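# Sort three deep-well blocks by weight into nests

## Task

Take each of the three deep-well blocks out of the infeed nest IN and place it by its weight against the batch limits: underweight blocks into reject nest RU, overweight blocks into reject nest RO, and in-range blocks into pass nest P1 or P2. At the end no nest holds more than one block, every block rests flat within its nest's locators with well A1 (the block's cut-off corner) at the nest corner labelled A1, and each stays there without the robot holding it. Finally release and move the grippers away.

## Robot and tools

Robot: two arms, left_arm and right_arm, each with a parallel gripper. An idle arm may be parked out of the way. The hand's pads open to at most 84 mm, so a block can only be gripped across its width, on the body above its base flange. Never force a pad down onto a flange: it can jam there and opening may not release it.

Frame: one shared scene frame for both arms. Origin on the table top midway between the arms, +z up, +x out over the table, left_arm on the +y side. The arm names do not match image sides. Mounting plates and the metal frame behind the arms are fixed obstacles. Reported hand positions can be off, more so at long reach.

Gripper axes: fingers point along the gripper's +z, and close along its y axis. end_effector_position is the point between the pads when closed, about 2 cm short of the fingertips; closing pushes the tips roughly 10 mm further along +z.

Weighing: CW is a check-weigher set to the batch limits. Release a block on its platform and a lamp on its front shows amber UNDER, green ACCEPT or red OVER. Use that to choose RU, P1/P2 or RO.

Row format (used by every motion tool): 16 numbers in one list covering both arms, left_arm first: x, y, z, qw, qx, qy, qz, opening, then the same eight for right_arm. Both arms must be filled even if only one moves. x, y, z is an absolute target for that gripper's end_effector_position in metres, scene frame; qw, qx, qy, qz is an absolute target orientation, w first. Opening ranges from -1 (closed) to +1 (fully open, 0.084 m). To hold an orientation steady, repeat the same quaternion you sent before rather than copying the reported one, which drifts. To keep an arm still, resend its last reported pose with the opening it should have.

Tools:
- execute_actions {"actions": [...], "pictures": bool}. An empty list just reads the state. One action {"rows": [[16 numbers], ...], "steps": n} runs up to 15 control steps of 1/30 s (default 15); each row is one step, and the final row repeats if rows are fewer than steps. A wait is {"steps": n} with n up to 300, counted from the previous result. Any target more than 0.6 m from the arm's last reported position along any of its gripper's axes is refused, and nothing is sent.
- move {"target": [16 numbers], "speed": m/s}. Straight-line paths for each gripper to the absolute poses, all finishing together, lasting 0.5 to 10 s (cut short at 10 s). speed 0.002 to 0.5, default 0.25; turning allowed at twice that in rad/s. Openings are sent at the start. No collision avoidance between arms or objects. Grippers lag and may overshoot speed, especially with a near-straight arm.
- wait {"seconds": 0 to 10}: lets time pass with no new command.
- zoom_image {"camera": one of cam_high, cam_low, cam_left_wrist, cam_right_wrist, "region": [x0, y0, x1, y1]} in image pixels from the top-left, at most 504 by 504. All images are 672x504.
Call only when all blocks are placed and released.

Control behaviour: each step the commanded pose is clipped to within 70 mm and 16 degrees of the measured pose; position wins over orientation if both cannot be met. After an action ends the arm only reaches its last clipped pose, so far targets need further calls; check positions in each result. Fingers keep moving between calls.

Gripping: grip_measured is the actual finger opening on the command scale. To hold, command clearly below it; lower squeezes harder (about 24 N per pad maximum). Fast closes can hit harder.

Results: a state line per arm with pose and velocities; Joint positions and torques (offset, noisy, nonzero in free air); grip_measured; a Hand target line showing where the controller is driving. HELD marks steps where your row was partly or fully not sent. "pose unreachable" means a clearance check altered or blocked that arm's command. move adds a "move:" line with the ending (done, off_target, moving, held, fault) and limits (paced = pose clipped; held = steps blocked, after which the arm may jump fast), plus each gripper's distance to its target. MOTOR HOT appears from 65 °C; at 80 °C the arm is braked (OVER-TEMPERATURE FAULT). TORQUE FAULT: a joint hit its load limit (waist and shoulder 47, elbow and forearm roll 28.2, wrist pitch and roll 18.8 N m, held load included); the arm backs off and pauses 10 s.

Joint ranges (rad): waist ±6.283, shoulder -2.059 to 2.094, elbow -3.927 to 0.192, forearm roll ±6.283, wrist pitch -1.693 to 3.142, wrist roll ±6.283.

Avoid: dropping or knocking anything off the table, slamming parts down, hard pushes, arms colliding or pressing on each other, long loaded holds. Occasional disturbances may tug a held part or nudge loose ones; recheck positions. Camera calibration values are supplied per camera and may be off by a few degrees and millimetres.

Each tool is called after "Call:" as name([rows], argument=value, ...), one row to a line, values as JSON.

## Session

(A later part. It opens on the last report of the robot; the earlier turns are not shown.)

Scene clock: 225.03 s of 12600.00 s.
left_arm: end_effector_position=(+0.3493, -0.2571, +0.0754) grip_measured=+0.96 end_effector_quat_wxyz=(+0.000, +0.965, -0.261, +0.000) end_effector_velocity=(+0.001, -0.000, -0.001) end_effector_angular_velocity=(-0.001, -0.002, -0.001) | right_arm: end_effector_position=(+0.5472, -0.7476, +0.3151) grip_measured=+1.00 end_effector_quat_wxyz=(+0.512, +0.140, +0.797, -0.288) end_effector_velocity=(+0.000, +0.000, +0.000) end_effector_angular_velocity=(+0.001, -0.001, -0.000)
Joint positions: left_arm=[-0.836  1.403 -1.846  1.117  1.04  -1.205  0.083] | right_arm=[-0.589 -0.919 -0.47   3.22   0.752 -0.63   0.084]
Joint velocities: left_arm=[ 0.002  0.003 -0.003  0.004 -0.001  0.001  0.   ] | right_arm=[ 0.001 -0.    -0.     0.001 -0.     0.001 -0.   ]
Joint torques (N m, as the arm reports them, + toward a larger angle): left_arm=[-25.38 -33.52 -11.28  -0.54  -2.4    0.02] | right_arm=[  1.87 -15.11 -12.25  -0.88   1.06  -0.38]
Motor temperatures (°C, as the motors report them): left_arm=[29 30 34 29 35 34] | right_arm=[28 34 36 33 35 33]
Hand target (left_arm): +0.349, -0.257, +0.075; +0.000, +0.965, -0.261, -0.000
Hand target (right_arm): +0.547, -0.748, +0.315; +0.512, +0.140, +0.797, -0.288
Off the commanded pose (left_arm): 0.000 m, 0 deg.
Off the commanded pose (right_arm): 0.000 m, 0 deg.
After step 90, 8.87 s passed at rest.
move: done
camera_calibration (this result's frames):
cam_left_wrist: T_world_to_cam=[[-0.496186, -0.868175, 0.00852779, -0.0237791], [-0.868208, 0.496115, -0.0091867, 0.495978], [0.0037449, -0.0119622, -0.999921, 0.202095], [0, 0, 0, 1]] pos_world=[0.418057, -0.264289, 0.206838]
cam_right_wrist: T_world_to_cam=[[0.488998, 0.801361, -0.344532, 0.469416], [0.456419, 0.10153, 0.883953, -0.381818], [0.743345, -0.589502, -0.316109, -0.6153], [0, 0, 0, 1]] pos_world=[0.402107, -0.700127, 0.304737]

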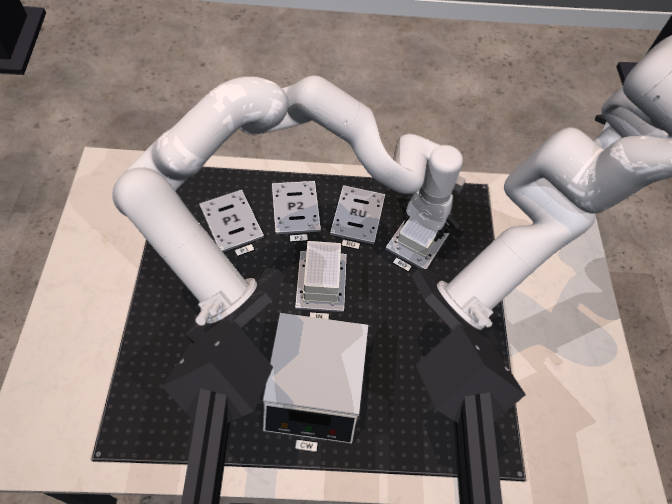

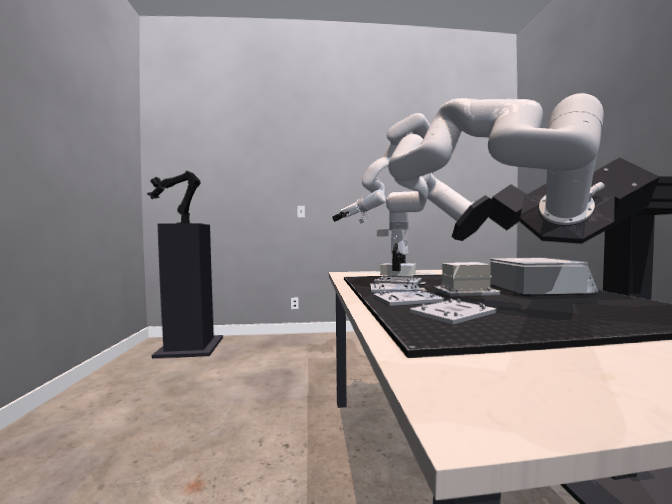

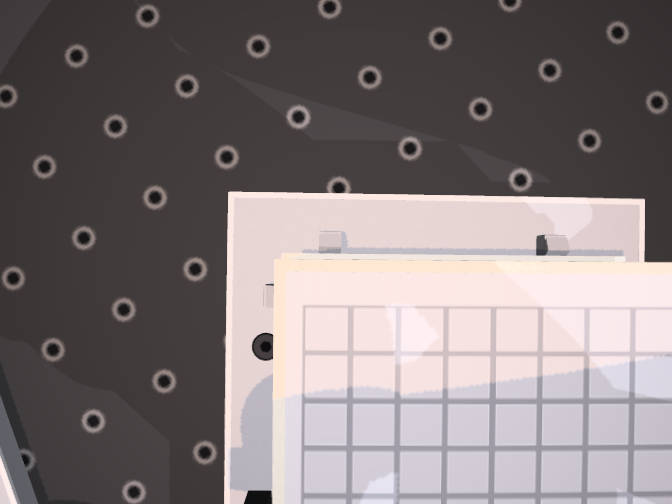

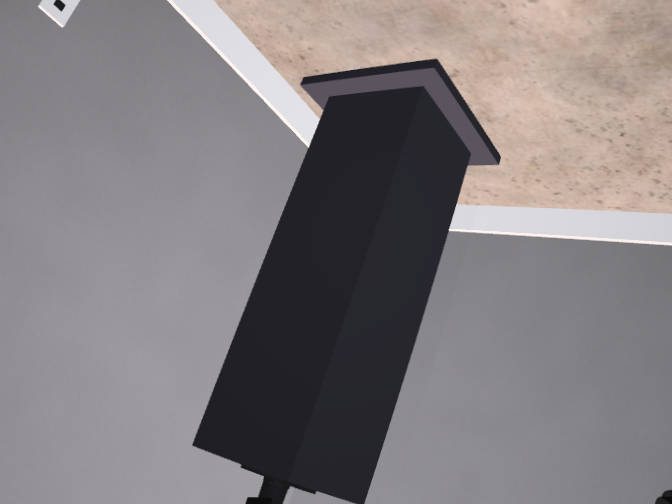

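Call:
move(target=[0.3490,-0.2573,0.061,0,0.9643,-0.2647,0,0.2,0.5472,-0.7476,0.3151,0.512,0.140,0.797,-0.288,1], speed=0.015)

Call:
move(target=[0.3490,-0.2573,0.051,0,0.9643,-0.2647,0,0.2,0.5472,-0.7476,0.3151,0.512,0.140,0.797,-0.288,1], speed=0.006)

Scene clock: 246.87 s of 12600.00 s.
left_arm: end_effector_position=(+0.3490, -0.2573, +0.0612) grip_measured=+0.96 end_effector_quat_wxyz=(+0.000, +0.964, -0.265, -0.000) end_effector_velocity=(+0.001, -0.000, -0.002) end_effector_angular_velocity=(-0.002, -0.001, +0.000) | right_arm: end_effector_position=(+0.5472, -0.7476, +0.3151) grip_measured=+1.00 end_effector_quat_wxyz=(+0.512, +0.140, +0.797, -0.288) end_effector_velocity=(-0.000, +0.000, -0.000) end_effector_angular_velocity=(+0.000, +0.000, +0.001)
Joint positions: left_arm=[-0.815  1.431 -1.869  1.137  1.03  -1.199  0.083] | right_arm=[-0.589 -0.919 -0.47   3.22   0.752 -0.63   0.084]
Joint velocities: left_arm=[ 0.004  0.004 -0.006  0.003 -0.002  0.002 -0.   ] | right_arm=[-0.    -0.    -0.    -0.001 -0.001  0.     0.   ]
Joint torques (N m, as the arm reports them, + toward a larger angle): left_arm=[-25.27 -32.84 -10.85  -0.32  -2.21   0.09] | right_arm=[  1.13 -15.36 -12.46  -0.41   1.03  -0.26]
Motor temperatures (°C, as the motors report them): left_arm=[29 30 34 29 35 34] | right_arm=[28 34 36 33 35 33]
Hand target (left_arm): +0.349, -0.257, +0.061; +0.000, +0.964, -0.265, -0.000
Hand target (right_arm): +0.547, -0.748, +0.315; +0.512, +0.140, +0.797, -0.288
Off the commanded pose (left_arm): 0.000 m, 0 deg.
Off the commanded pose (right_arm): 0.000 m, 0 deg.
After step 90, 17.60 s passed at rest.
move: done
camera_calibration (this result's frames):
cam_left_wrist: T_world_to_cam=[[-0.502156, -0.864738, 0.0082179, -0.0209972], [-0.864769, 0.502088, -0.00901752, 0.496032], [0.00367169, -0.0116348, -0.999926, 0.188027], [0, 0, 0, 1]] pos_world=[0.417719, -0.265021, 0.192659]
cam_right_wrist: T_world_to_cam=[[0.488998, 0.801361, -0.344532, 0.469416], [0.456419, 0.10153, 0.883953, -0.381818], [0.743345, -0.589502, -0.316109, -0.6153], [0, 0, 0, 1]] pos_world=[0.402107, -0.700127, 0.304737]

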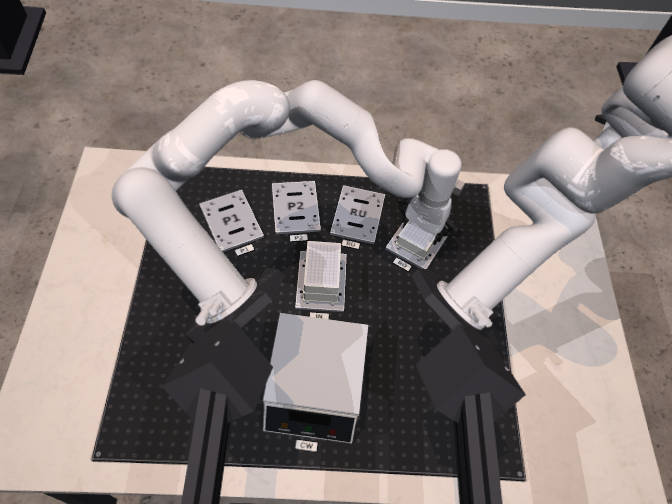

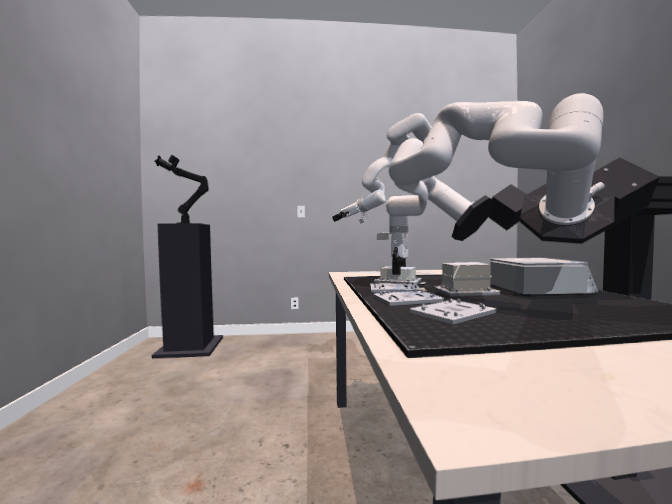

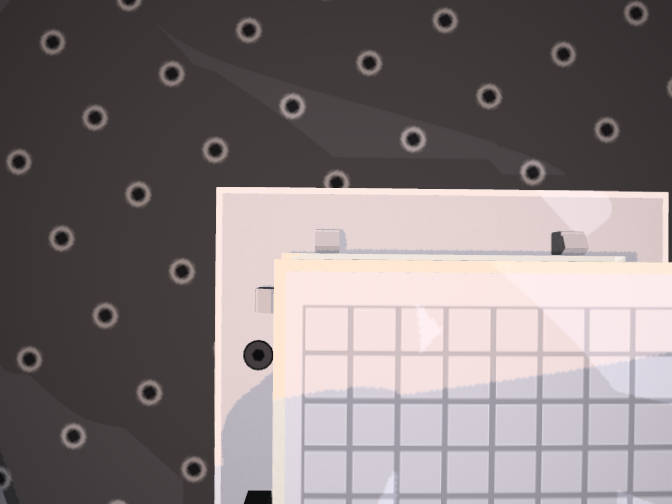

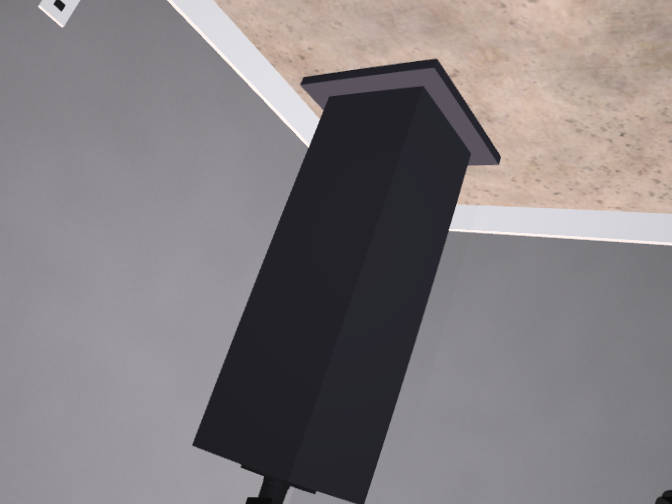

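Scene clock: 248.80 s of 12600.00 s.
left_arm: end_effector_position=(+0.3501, -0.2582, +0.0523) grip_measured=+0.96 end_effector_quat_wxyz=(+0.001, +0.964, -0.264, +0.001) end_effector_velocity=(+0.000, +0.000, -0.003) end_effector_angular_velocity=(-0.000, +0.003, +0.002) | right_arm: end_effector_position=(+0.5472, -0.7476, +0.3151) grip_measured=+1.00 end_effector_quat_wxyz=(+0.512, +0.140, +0.797, -0.288) end_effector_velocity=(+0.000, +0.001, -0.000) end_effector_angular_velocity=(+0.000, +0.000, +0.002)
Joint positions: left_arm=[-0.8    1.45  -1.887  1.151  1.022 -1.198  0.083] | right_arm=[-0.589 -0.919 -0.47   3.22   0.752 -0.63   0.084]
Joint velocities: left_arm=[ 0.006  0.003 -0.004  0.001 -0.003  0.001 -0.001] | right_arm=[ 0.001  0.    -0.    -0.001 -0.001 -0.    -0.   ]
Joint torques (N m, as the arm reports them, + toward a larger angle): left_arm=[-12.62 -19.67  -8.94   0.69  -2.9    0.22] | right_arm=[  1.81 -15.42 -12.3   -0.6    1.01  -0.31]
Motor temperatures (°C, as the motors report them): left_arm=[29 30 34 29 35 34] | right_arm=[28 34 36 33 35 33]
Hand target (left_arm): +0.349, -0.257, +0.051; +0.000, +0.964, -0.265, -0.000
Hand target (right_arm): +0.547, -0.748, +0.315; +0.512, +0.140, +0.797, -0.288
Off the commanded pose (left_arm): 0.002 m, 0 deg.
Off the commanded pose (right_arm): 0.000 m, 0 deg.
move: done
camera_calibration (this result's frames):
cam_left_wrist: T_world_to_cam=[[-0.501539, -0.865081, 0.00970731, -0.0215089], [-0.865119, 0.501428, -0.0117946, 0.497425], [0.00533578, -0.0143134, -0.999883, 0.177773], [0, 0, 0, 1]] pos_world=[0.418596, -0.265485, 0.183828]
cam_right_wrist: T_world_to_cam=[[0.488998, 0.801361, -0.344532, 0.469416], [0.456419, 0.10153, 0.883953, -0.381818], [0.743346, -0.589502, -0.316108, -0.615301], [0, 0, 0, 1]] pos_world=[0.402107, -0.700127, 0.304737]

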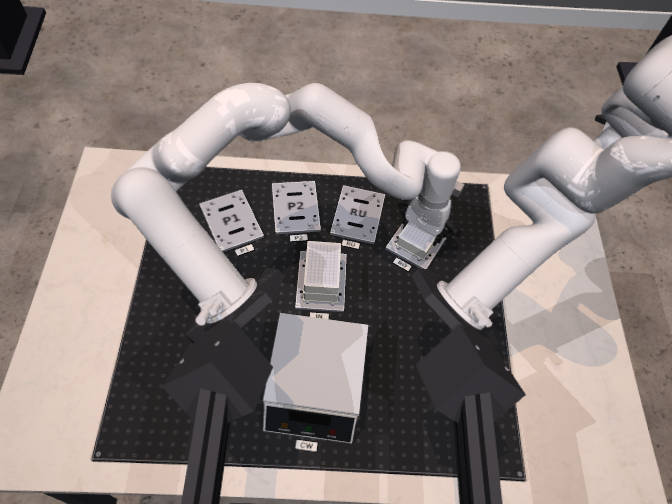

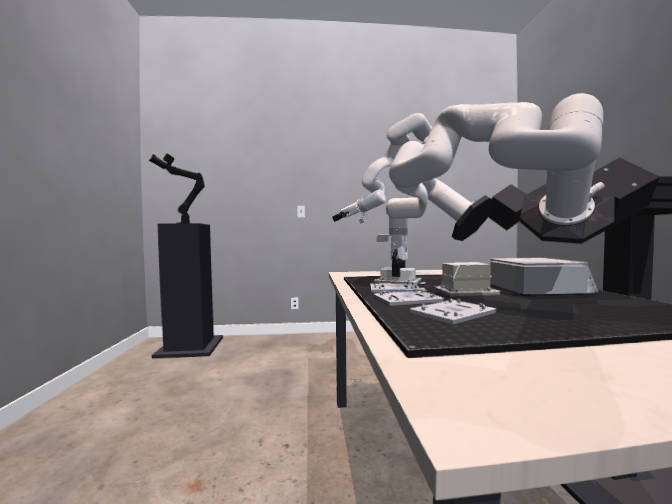

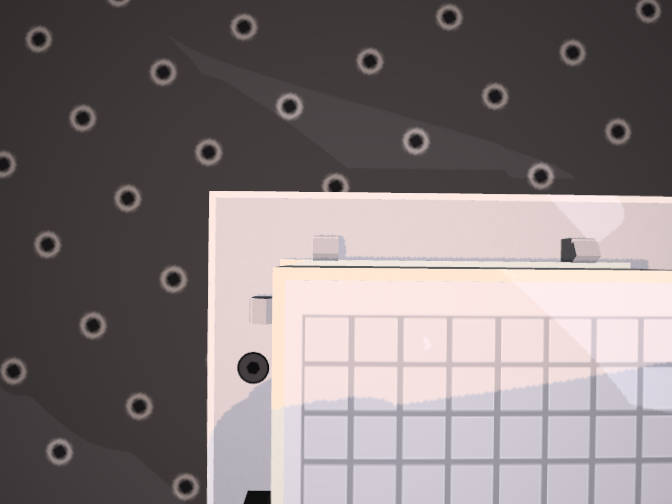

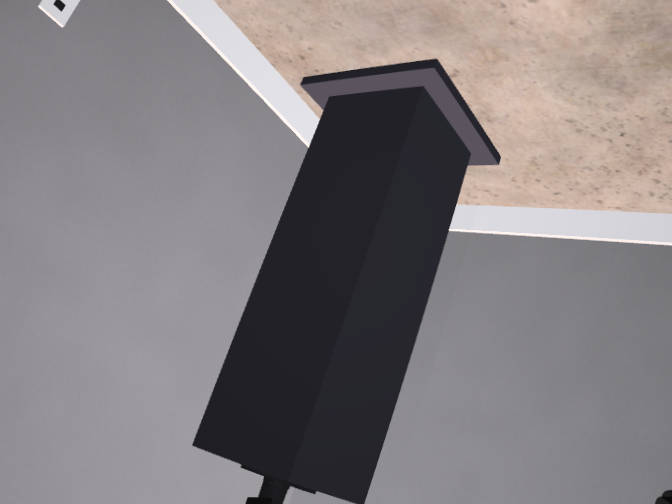

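Call:
move(target=[0.3495,-0.2577,0.055,0,0.9643,-0.2647,0,1,0.5472,-0.7476,0.3151,0.512,0.140,0.797,-0.288,1], speed=0.006)

Call:
move(target=[0.3495,-0.2577,0.10,0,0.9643,-0.2647,0,1,0.5472,-0.7476,0.3151,0.512,0.140,0.797,-0.288,1], speed=0.03)

Call:
move(target=[0.281,-0.250,0.22,0,0.9643,-0.2647,0,1,0.5472,-0.7476,0.3151,0.512,0.140,0.797,-0.288,1], speed=0.1)

Call:
zoom_image(camera="cam_low", region=[350, 250, 450, 300])

Scene clock: 265.00 s of 12600.00 s.
left_arm: end_effector_position=(+0.3490, -0.2574, +0.0545) grip_measured=+1.00 end_effector_quat_wxyz=(-0.000, +0.964, -0.265, -0.000) end_effector_velocity=(+0.003, -0.002, +0.004) end_effector_angular_velocity=(-0.005, -0.005, +0.003) | right_arm: end_effector_position=(+0.5472, -0.7476, +0.3151) grip_measured=+1.00 end_effector_quat_wxyz=(+0.512, +0.140, +0.797, -0.288) end_effector_velocity=(+0.000, -0.000, +0.000) end_effector_angular_velocity=(-0.001, -0.002, -0.000)
Joint positions: left_arm=[-0.805  1.446 -1.882  1.144  1.027 -1.196  0.084] | right_arm=[-0.589 -0.919 -0.47   3.22   0.752 -0.63   0.084]
Joint velocities: left_arm=[-0.004 -0.005 -0.003 -0.001  0.001  0.001  0.   ] | right_arm=[ 0.    -0.    -0.    -0.001  0.001  0.001  0.   ]
Joint torques (N m, as the arm reports them, + toward a larger angle): left_arm=[-24.56 -31.94 -10.53  -0.61  -2.22  -0.03] | right_arm=[  1.84 -16.08 -11.93  -0.61   0.74  -0.31]
Motor temperatures (°C, as the motors report them): left_arm=[29 30 33 29 35 34] | right_arm=[28 34 36 33 35 33]
Hand target (left_arm): +0.350, -0.258, +0.055; -0.000, +0.964, -0.265, +0.000
Hand target (right_arm): +0.547, -0.748, +0.315; +0.512, +0.140, +0.797, -0.288
Off the commanded pose (left_arm): 0.001 m, 0 deg.
Off the commanded pose (right_arm): 0.000 m, 0 deg.
After step 90, 12.33 s passed at rest.
move: done
camera_calibration (this result's frames):
cam_left_wrist: T_world_to_cam=[[-0.502607, -0.864479, 0.00785076, -0.0208035], [-0.864509, 0.50255, -0.00818518, 0.496073], [0.00313052, -0.010901, -0.999936, 0.18164], [0, 0, 0, 1]] pos_world=[0.417835, -0.265306, 0.185852]
cam_right_wrist: T_world_to_cam=[[0.488998, 0.801361, -0.344532, 0.469416], [0.456419, 0.10153, 0.883953, -0.381818], [0.743345, -0.589502, -0.316109, -0.6153], [0, 0, 0, 1]] pos_world=[0.402107, -0.700127, 0.304737]

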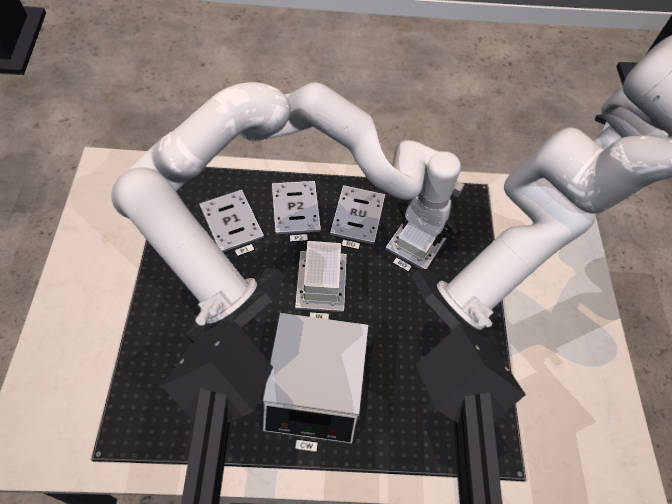

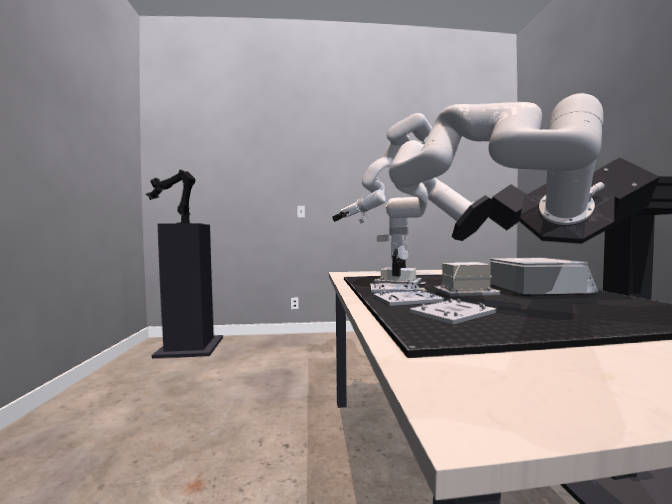

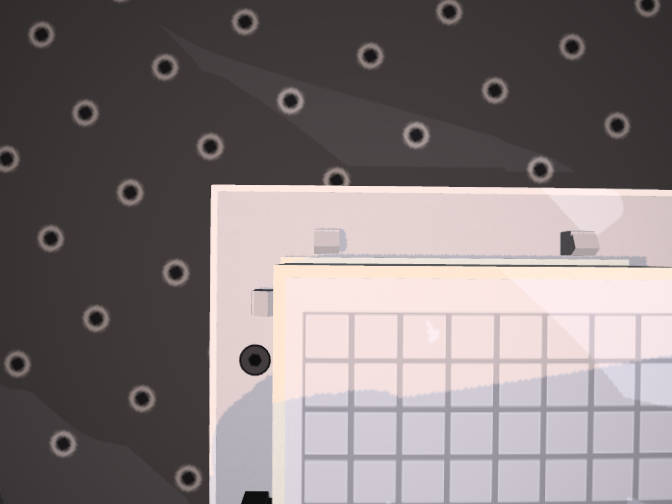

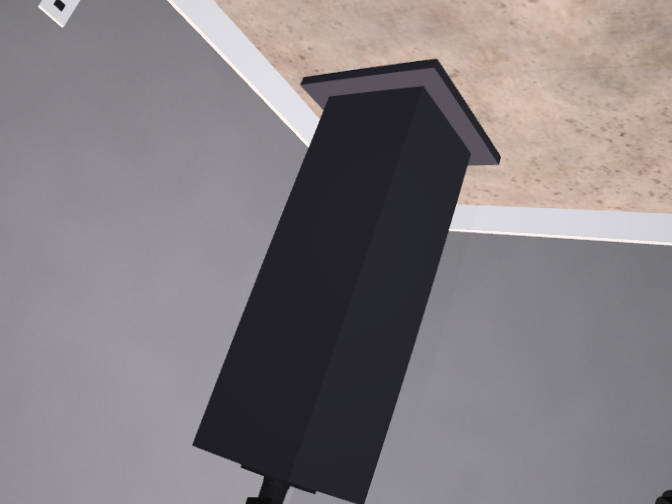

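Scene clock: 266.87 s of 12600.00 s.
left_arm: end_effector_position=(+0.3494, -0.2576, +0.0997) grip_measured=+1.00 end_effector_quat_wxyz=(-0.000, +0.964, -0.265, +0.000) end_effector_velocity=(-0.001, +0.000, +0.002) end_effector_angular_velocity=(+0.002, +0.001, -0.002) | right_arm: end_effector_position=(+0.5472, -0.7476, +0.3151) grip_measured=+1.00 end_effector_quat_wxyz=(+0.512, +0.140, +0.797, -0.288) end_effector_velocity=(-0.000, -0.000, +0.000) end_effector_angular_velocity=(-0.001, -0.001, -0.001)
Joint positions: left_arm=[-0.874  1.363 -1.819  1.081  1.062 -1.193  0.084] | right_arm=[-0.589 -0.919 -0.47   3.22   0.752 -0.63   0.084]
Joint velocities: left_arm=[-0.004 -0.004  0.004 -0.004  0.003  0.001 -0.   ] | right_arm=[-0.001 -0.     0.     0.     0.001 -0.    -0.   ]
Joint torques (N m, as the arm reports them, + toward a larger angle): left_arm=[-24.56 -32.77 -11.38  -0.43  -2.12   0.04] | right_arm=[  2.37 -15.16 -12.43  -0.51   1.27   0.02]
Motor temperatures (°C, as the motors report them): left_arm=[29 30 33 29 35 34] | right_arm=[28 34 36 33 35 33]
Hand target (left_arm): +0.350, -0.258, +0.100; -0.000, +0.964, -0.265, +0.000
Hand target (right_arm): +0.547, -0.748, +0.315; +0.512, +0.140, +0.797, -0.288
Off the commanded pose (left_arm): 0.000 m, 0 deg.
Off the commanded pose (right_arm): 0.000 m, 0 deg.
move: done
camera_calibration (this result's frames):
cam_left_wrist: T_world_to_cam=[[-0.502187, -0.864722, 0.00793894, -0.0212976], [-0.86475, 0.502121, -0.00901847, 0.496941], [0.00381217, -0.0113942, -0.999928, 0.226469], [0, 0, 0, 1]] pos_world=[0.418171, -0.26536, 0.231103]
cam_right_wrist: T_world_to_cam=[[0.488998, 0.801361, -0.344532, 0.469416], [0.456419, 0.10153, 0.883953, -0.381818], [0.743346, -0.589502, -0.316109, -0.6153], [0, 0, 0, 1]] pos_world=[0.402107, -0.700127, 0.304737]

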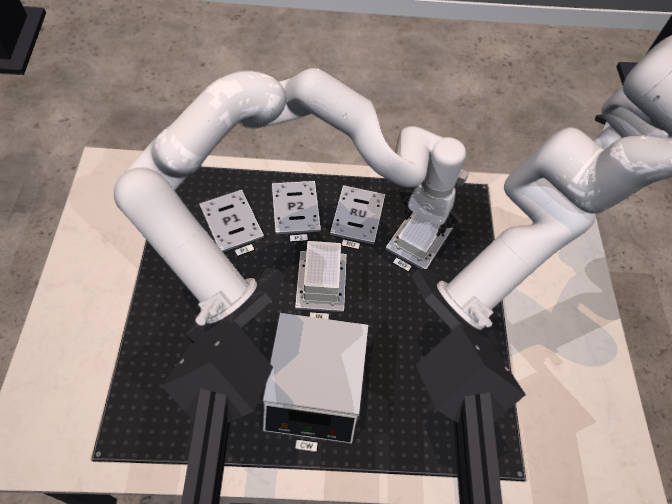

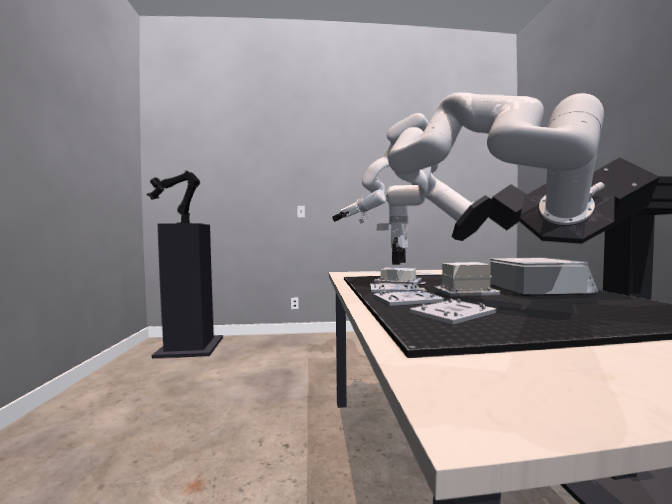

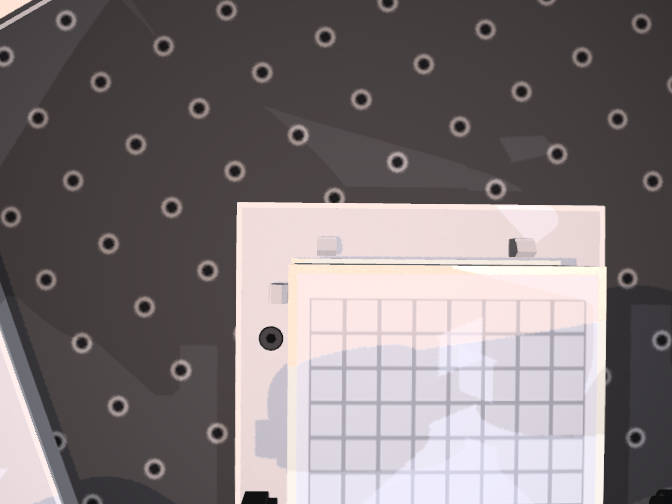

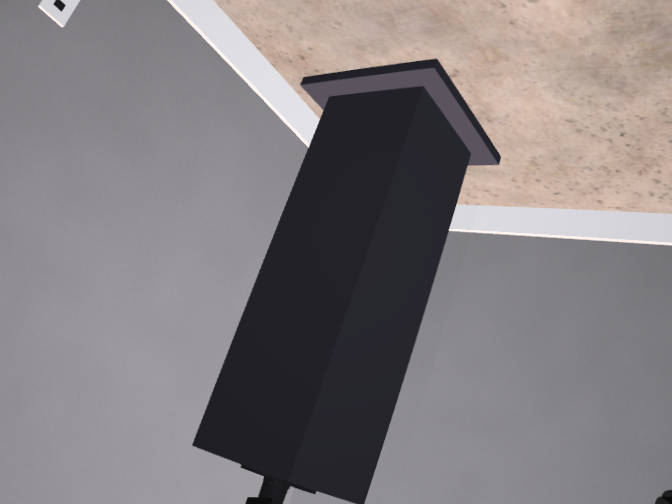

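Scene clock: 268.77 s of 12600.00 s.
left_arm: end_effector_position=(+0.2812, -0.2496, +0.2194) grip_measured=+1.00 end_effector_quat_wxyz=(-0.000, +0.964, -0.265, +0.000) end_effector_velocity=(-0.001, -0.000, +0.003) end_effector_angular_velocity=(-0.002, -0.002, -0.000) | right_arm: end_effector_position=(+0.5472, -0.7476, +0.3151) grip_measured=+1.00 end_effector_quat_wxyz=(+0.512, +0.140, +0.797, -0.288) end_effector_velocity=(+0.000, +0.000, -0.000) end_effector_angular_velocity=(+0.001, -0.000, +0.001)
Joint positions: left_arm=[-1.124  1.177 -1.607  0.896  1.137 -1.283  0.084] | right_arm=[-0.589 -0.919 -0.47   3.22   0.752 -0.63   0.084]
Joint velocities: left_arm=[-0.005 -0.003  0.001 -0.002  0.001 -0.001  0.   ] | right_arm=[ 0.001 -0.     0.    -0.    -0.001  0.     0.   ]
Joint torques (N m, as the arm reports them, + toward a larger angle): left_arm=[-22.7  -33.87 -14.18  -0.47  -2.21  -0.07] | right_arm=[  1.69 -14.99 -12.5   -0.95   0.84  -0.69]
Motor temperatures (°C, as the motors report them): left_arm=[29 30 33 29 35 34] | right_arm=[28 34 36 33 35 33]
Hand target (left_arm): +0.281, -0.250, +0.220; -0.000, +0.964, -0.265, +0.000
Hand target (right_arm): +0.547, -0.748, +0.315; +0.512, +0.140, +0.797, -0.288
Off the commanded pose (left_arm): 0.001 m, 0 deg.
Off the commanded pose (right_arm): 0.000 m, 0 deg.
move: done
camera_calibration (this result's frames):
cam_left_wrist: T_world_to_cam=[[-0.501915, -0.864883, 0.00764574, -0.0496604], [-0.864908, 0.501848, -0.00912797, 0.434961], [0.00405763, -0.0111943, -0.999929, 0.346529], [0, 0, 0, 1]] pos_world=[0.34987, -0.257356, 0.350854]
cam_right_wrist: T_world_to_cam=[[0.488998, 0.801361, -0.344532, 0.469416], [0.456419, 0.10153, 0.883953, -0.381818], [0.743346, -0.589502, -0.316109, -0.615301], [0, 0, 0, 1]] pos_world=[0.402107, -0.700127, 0.304737]

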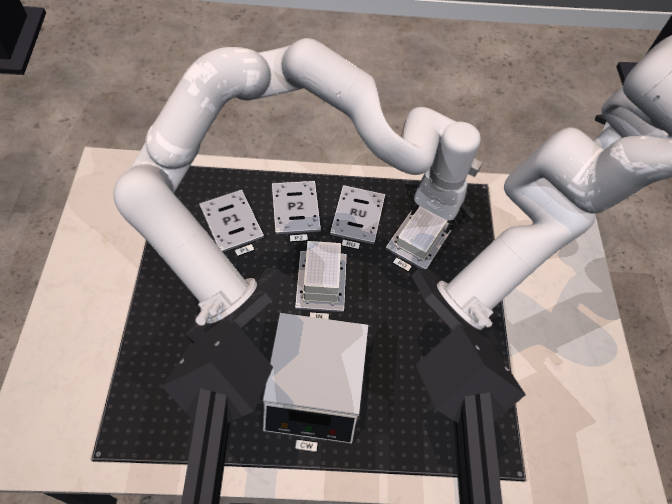

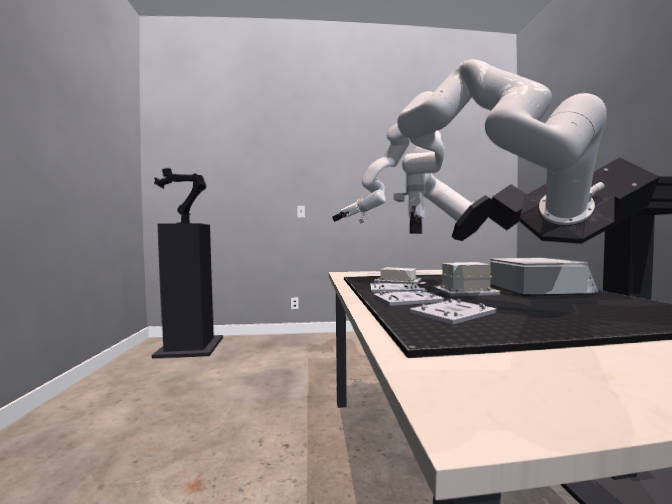

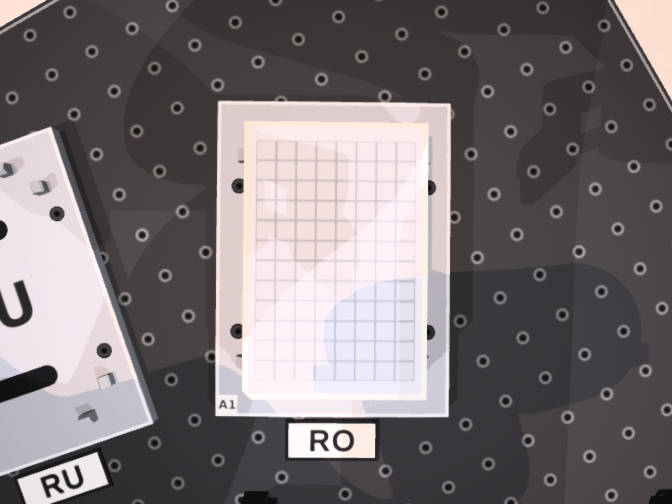

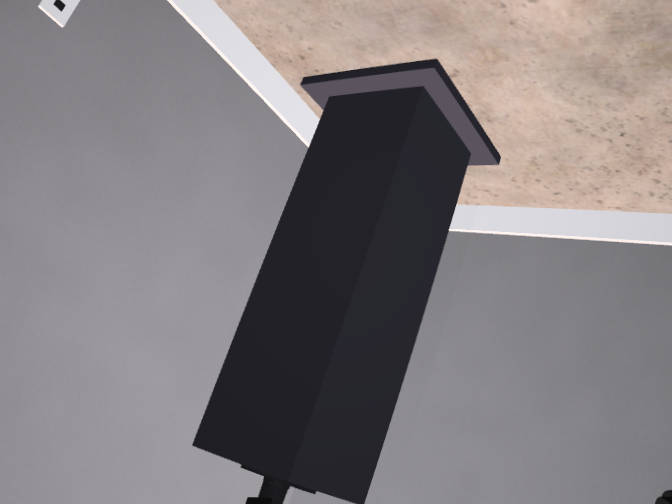

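Region (350, 250, 450, 300) of cam_low's 672x504 image, scaled by 5.040, with more detail than that image has.

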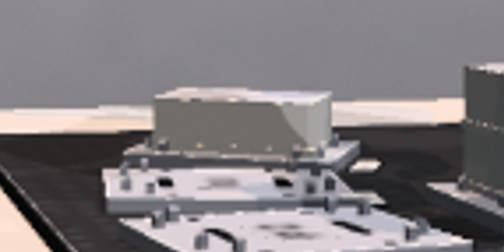

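Call:
move(target=[0.3492,-0.2581,0.09,0,0.9643,-0.2647,0,1,0.5472,-0.7476,0.3151,0.512,0.140,0.797,-0.288,1], speed=0.08)

Call:
move(target=[0.3492,-0.2581,0.058,0,0.9643,-0.2647,0,1,0.5472,-0.7476,0.3151,0.512,0.140,0.797,-0.288,1], speed=0.012)

Call:
move(target=[0.3504,-0.2561,0.058,0,0.9643,-0.2647,0,1,0.5472,-0.7476,0.3151,0.512,0.140,0.797,-0.288,1], speed=0.003)

Scene clock: 288.63 s of 12600.00 s.
left_arm: end_effector_position=(+0.3490, -0.2585, +0.0906) grip_measured=+1.00 end_effector_quat_wxyz=(+0.000, +0.964, -0.265, -0.000) end_effector_velocity=(+0.001, -0.001, -0.002) end_effector_angular_velocity=(+0.001, +0.001, -0.001) | right_arm: end_effector_position=(+0.5472, -0.7476, +0.3151) grip_measured=+1.00 end_effector_quat_wxyz=(+0.512, +0.140, +0.797, -0.288) end_effector_velocity=(+0.000, +0.000, +0.000) end_effector_angular_velocity=(+0.001, -0.003, -0.000)
Joint positions: left_arm=[-0.861  1.382 -1.834  1.093  1.054 -1.193  0.084] | right_arm=[-0.589 -0.919 -0.47   3.22   0.752 -0.63   0.084]
Joint velocities: left_arm=[ 0.004  0.007 -0.01   0.001  0.001  0.005 -0.   ] | right_arm=[ 0.002 -0.    -0.     0.001  0.001  0.001 -0.   ]
Joint torques (N m, as the arm reports them, + toward a larger angle): left_arm=[-24.9  -32.94 -10.96  -0.47  -2.32   0.02] | right_arm=[  1.05 -15.97 -12.63  -0.47   0.66  -0.21]
Motor temperatures (°C, as the motors report them): left_arm=[29 30 34 29 35 34] | right_arm=[28 34 36 33 35 33]
Hand target (left_arm): +0.349, -0.258, +0.090; +0.000, +0.964, -0.265, -0.000
Hand target (right_arm): +0.547, -0.748, +0.315; +0.512, +0.140, +0.797, -0.288
Off the commanded pose (left_arm): 0.001 m, 0 deg.
Off the commanded pose (right_arm): 0.000 m, 0 deg.
After step 90, 14.53 s passed at rest.
move: done
camera_calibration (this result's frames):
cam_left_wrist: T_world_to_cam=[[-0.502501, -0.864533, 0.00870001, -0.0220972], [-0.86457, 0.502431, -0.00905567, 0.496965], [0.00345777, -0.0120723, -0.999921, 0.217366], [0, 0, 0, 1]] pos_world=[0.417806, -0.266171, 0.222041]
cam_right_wrist: T_world_to_cam=[[0.488998, 0.801361, -0.344532, 0.469416], [0.456419, 0.10153, 0.883953, -0.381818], [0.743346, -0.589502, -0.316109, -0.6153], [0, 0, 0, 1]] pos_world=[0.402107, -0.700127, 0.304737]

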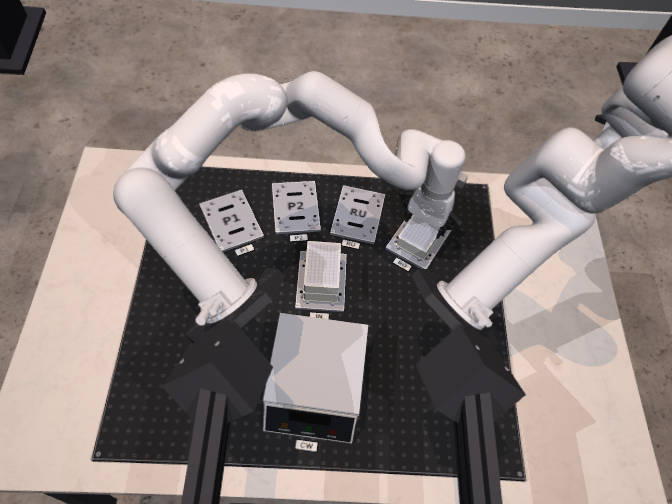

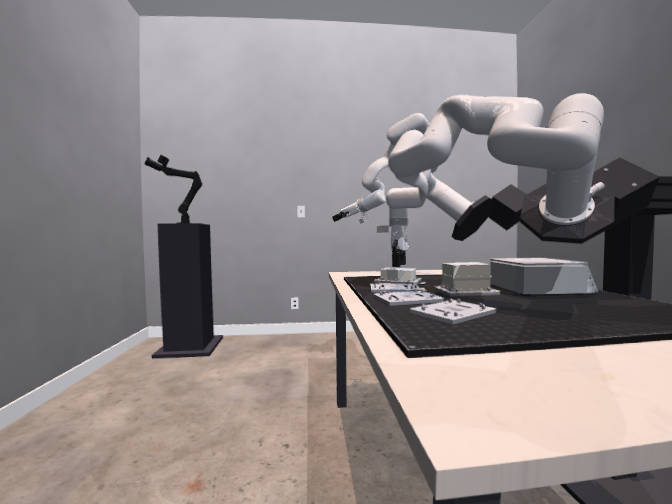

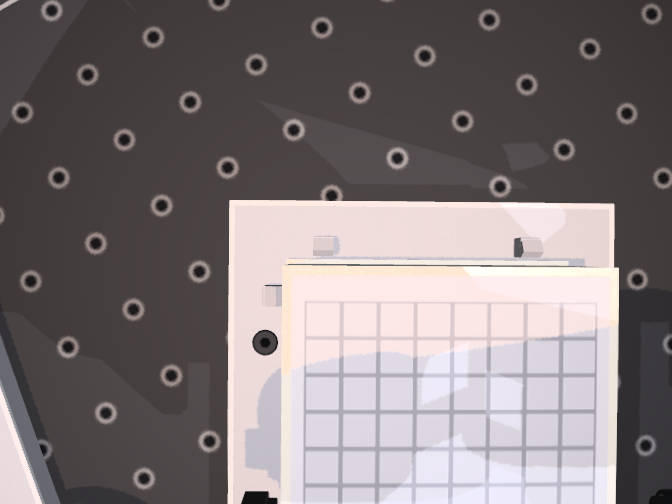

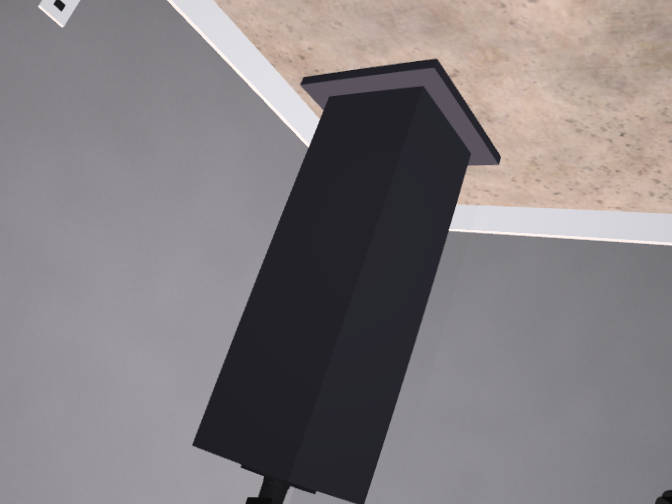

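Scene clock: 291.60 s of 12600.00 s.
left_arm: end_effector_position=(+0.3492, -0.2581, +0.0582) grip_measured=+1.00 end_effector_quat_wxyz=(+0.000, +0.964, -0.265, -0.000) end_effector_velocity=(+0.001, -0.000, -0.002) end_effector_angular_velocity=(-0.001, -0.002, +0.001) | right_arm: end_effector_position=(+0.5472, -0.7476, +0.3151) grip_measured=+1.00 end_effector_quat_wxyz=(+0.512, +0.140, +0.797, -0.288) end_effector_velocity=(+0.000, +0.000, +0.000) end_effector_angular_velocity=(+0.000, -0.001, +0.001)
Joint positions: left_arm=[-0.811  1.44  -1.879  1.139  1.029 -1.196  0.084] | right_arm=[-0.589 -0.919 -0.47   3.22   0.752 -0.63   0.084]
Joint velocities: left_arm=[ 0.003  0.005 -0.006  0.004 -0.001 -0.     0.   ] | right_arm=[ 0.     0.    -0.    -0.001  0.     0.001  0.   ]
Joint torques (N m, as the arm reports them, + toward a larger angle): left_arm=[-24.34 -32.11 -10.41  -0.35  -2.28   0.08] | right_arm=[  1.33 -15.54 -12.04  -0.7    0.83  -0.26]
Motor temperatures (°C, as the motors report them): left_arm=[29 30 34 29 35 34] | right_arm=[28 34 36 33 35 33]
Hand target (left_arm): +0.349, -0.258, +0.058; +0.000, +0.964, -0.265, -0.000
Hand target (right_arm): +0.547, -0.748, +0.315; +0.512, +0.140, +0.797, -0.288
Off the commanded pose (left_arm): 0.000 m, 0 deg.
Off the commanded pose (right_arm): 0.000 m, 0 deg.
move: done
camera_calibration (this result's frames):
cam_left_wrist: T_world_to_cam=[[-0.502298, -0.864655, 0.00826412, -0.0215281], [-0.864687, 0.502232, -0.00894366, 0.496578], [0.00358267, -0.0116383, -0.999926, 0.185075], [0, 0, 0, 1]] pos_world=[0.417908, -0.265858, 0.189681]
cam_right_wrist: T_world_to_cam=[[0.488998, 0.801361, -0.344532, 0.469416], [0.456419, 0.101529, 0.883953, -0.381819], [0.743345, -0.589502, -0.316109, -0.6153], [0, 0, 0, 1]] pos_world=[0.402107, -0.700127, 0.304737]

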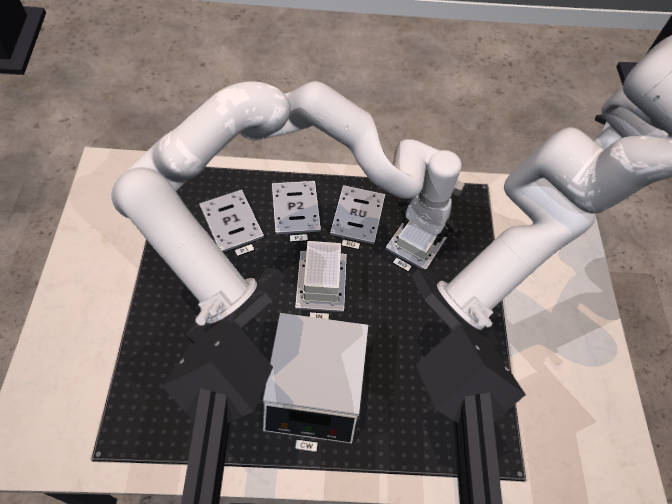

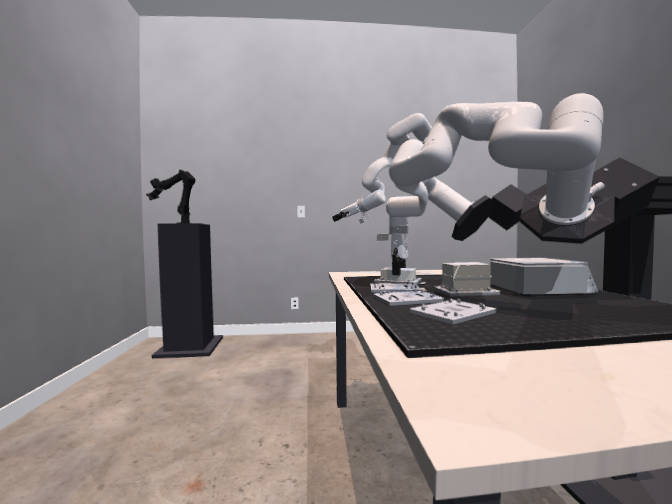

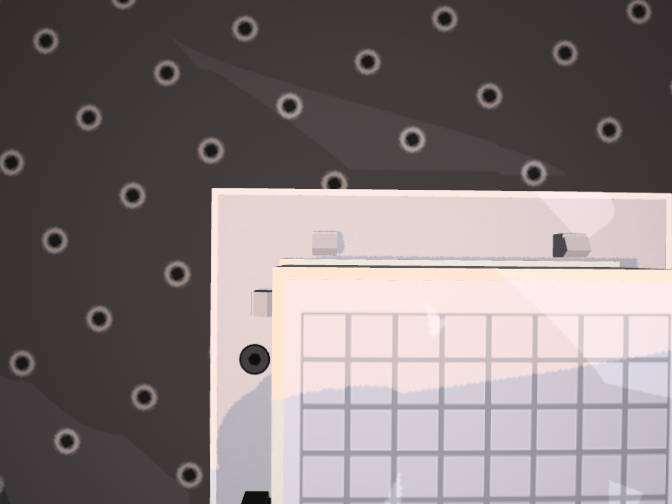

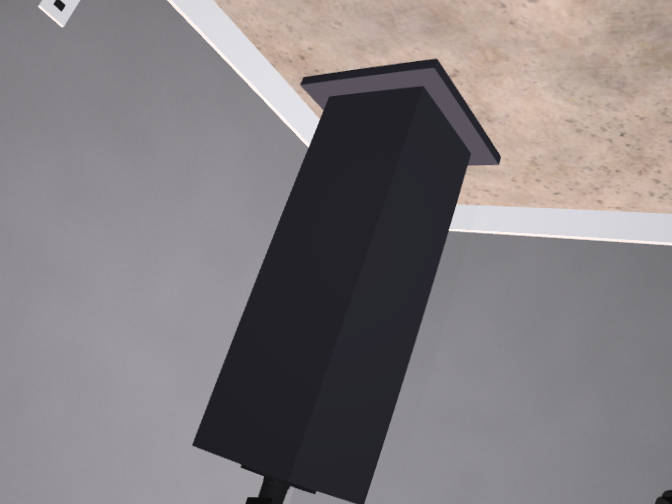

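Scene clock: 292.60 s of 12600.00 s.
left_arm: end_effector_position=(+0.3503, -0.2564, +0.0581) grip_measured=+1.00 end_effector_quat_wxyz=(+0.000, +0.964, -0.265, +0.000) end_effector_velocity=(-0.000, +0.000, +0.001) end_effector_angular_velocity=(-0.002, -0.001, -0.001) | right_arm: end_effector_position=(+0.5472, -0.7476, +0.3151) grip_measured=+1.00 end_effector_quat_wxyz=(+0.512, +0.140, +0.797, -0.288) end_effector_velocity=(+0.000, +0.001, -0.000) end_effector_angular_velocity=(+0.001, +0.002, +0.002)
Joint positions: left_arm=[-0.808  1.433 -1.87   1.143  1.027 -1.198  0.084] | right_arm=[-0.589 -0.919 -0.47   3.22   0.752 -0.63   0.084]
Joint velocities: left_arm=[-0.001 -0.003  0.004  0.001 -0.002 -0.001  0.   ] | right_arm=[ 0.001 -0.    -0.    -0.    -0.003 -0.001  0.   ]
Joint torques (N m, as the arm reports them, + toward a larger angle): left_arm=[-23.81 -32.7  -10.15  -0.46  -1.57   0.17] | right_arm=[  2.25 -15.33 -12.22  -0.29   0.75  -0.11]
Motor temperatures (°C, as the motors report them): left_arm=[29 30 34 29 35 34] | right_arm=[28 34 36 33 35 33]
Hand target (left_arm): +0.350, -0.256, +0.058; +0.000, +0.964, -0.265, -0.000
Hand target (right_arm): +0.547, -0.748, +0.315; +0.512, +0.140, +0.797, -0.288
Off the commanded pose (left_arm): 0.000 m, 0 deg.
Off the commanded pose (right_arm): 0.000 m, 0 deg.
move: done
camera_calibration (this result's frames):
cam_left_wrist: T_world_to_cam=[[-0.5023, -0.864649, 0.00874092, -0.019517], [-0.864685, 0.502226, -0.00940414, 0.496705], [0.00374136, -0.0122819, -0.999918, 0.184748], [0, 0, 0, 1]] pos_world=[0.418998, -0.264064, 0.189575]
cam_right_wrist: T_world_to_cam=[[0.488998, 0.801361, -0.344532, 0.469416], [0.456419, 0.10153, 0.883953, -0.381819], [0.743345, -0.589502, -0.316109, -0.6153], [0, 0, 0, 1]] pos_world=[0.402107, -0.700127, 0.304737]

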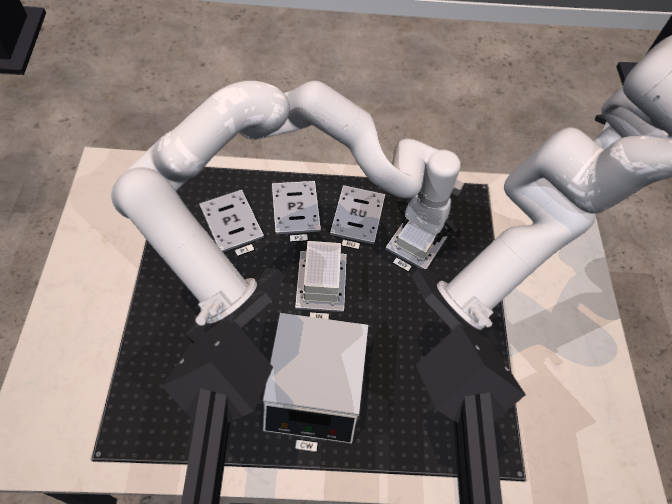

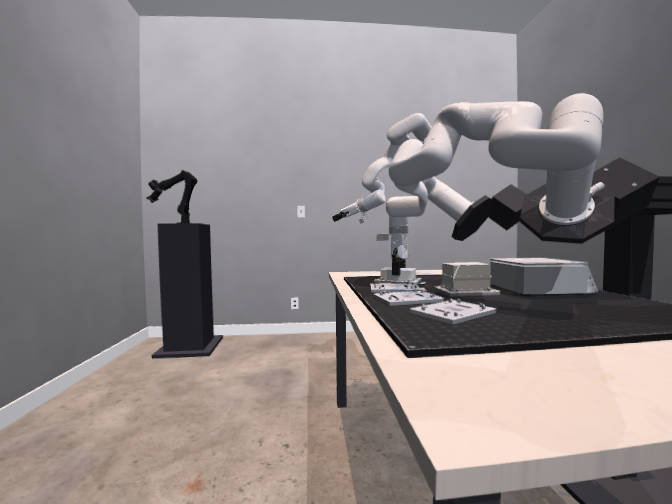

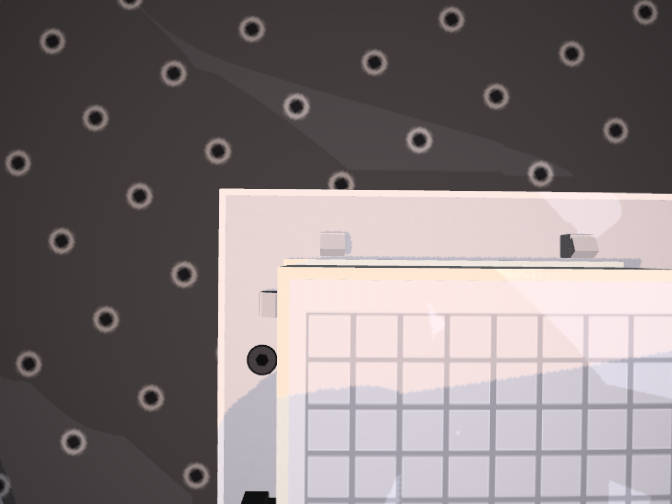

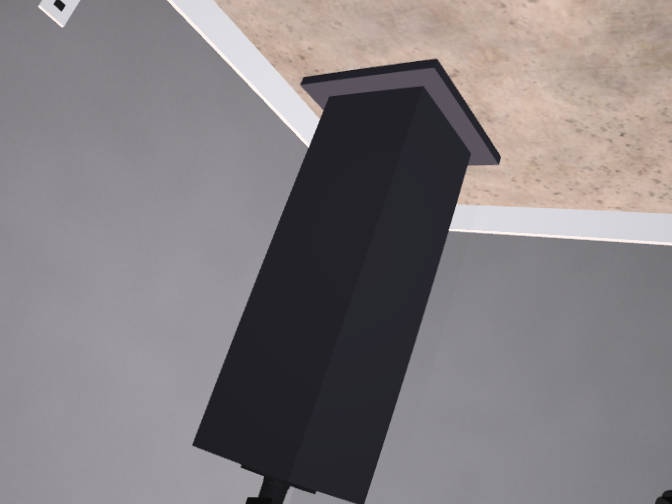

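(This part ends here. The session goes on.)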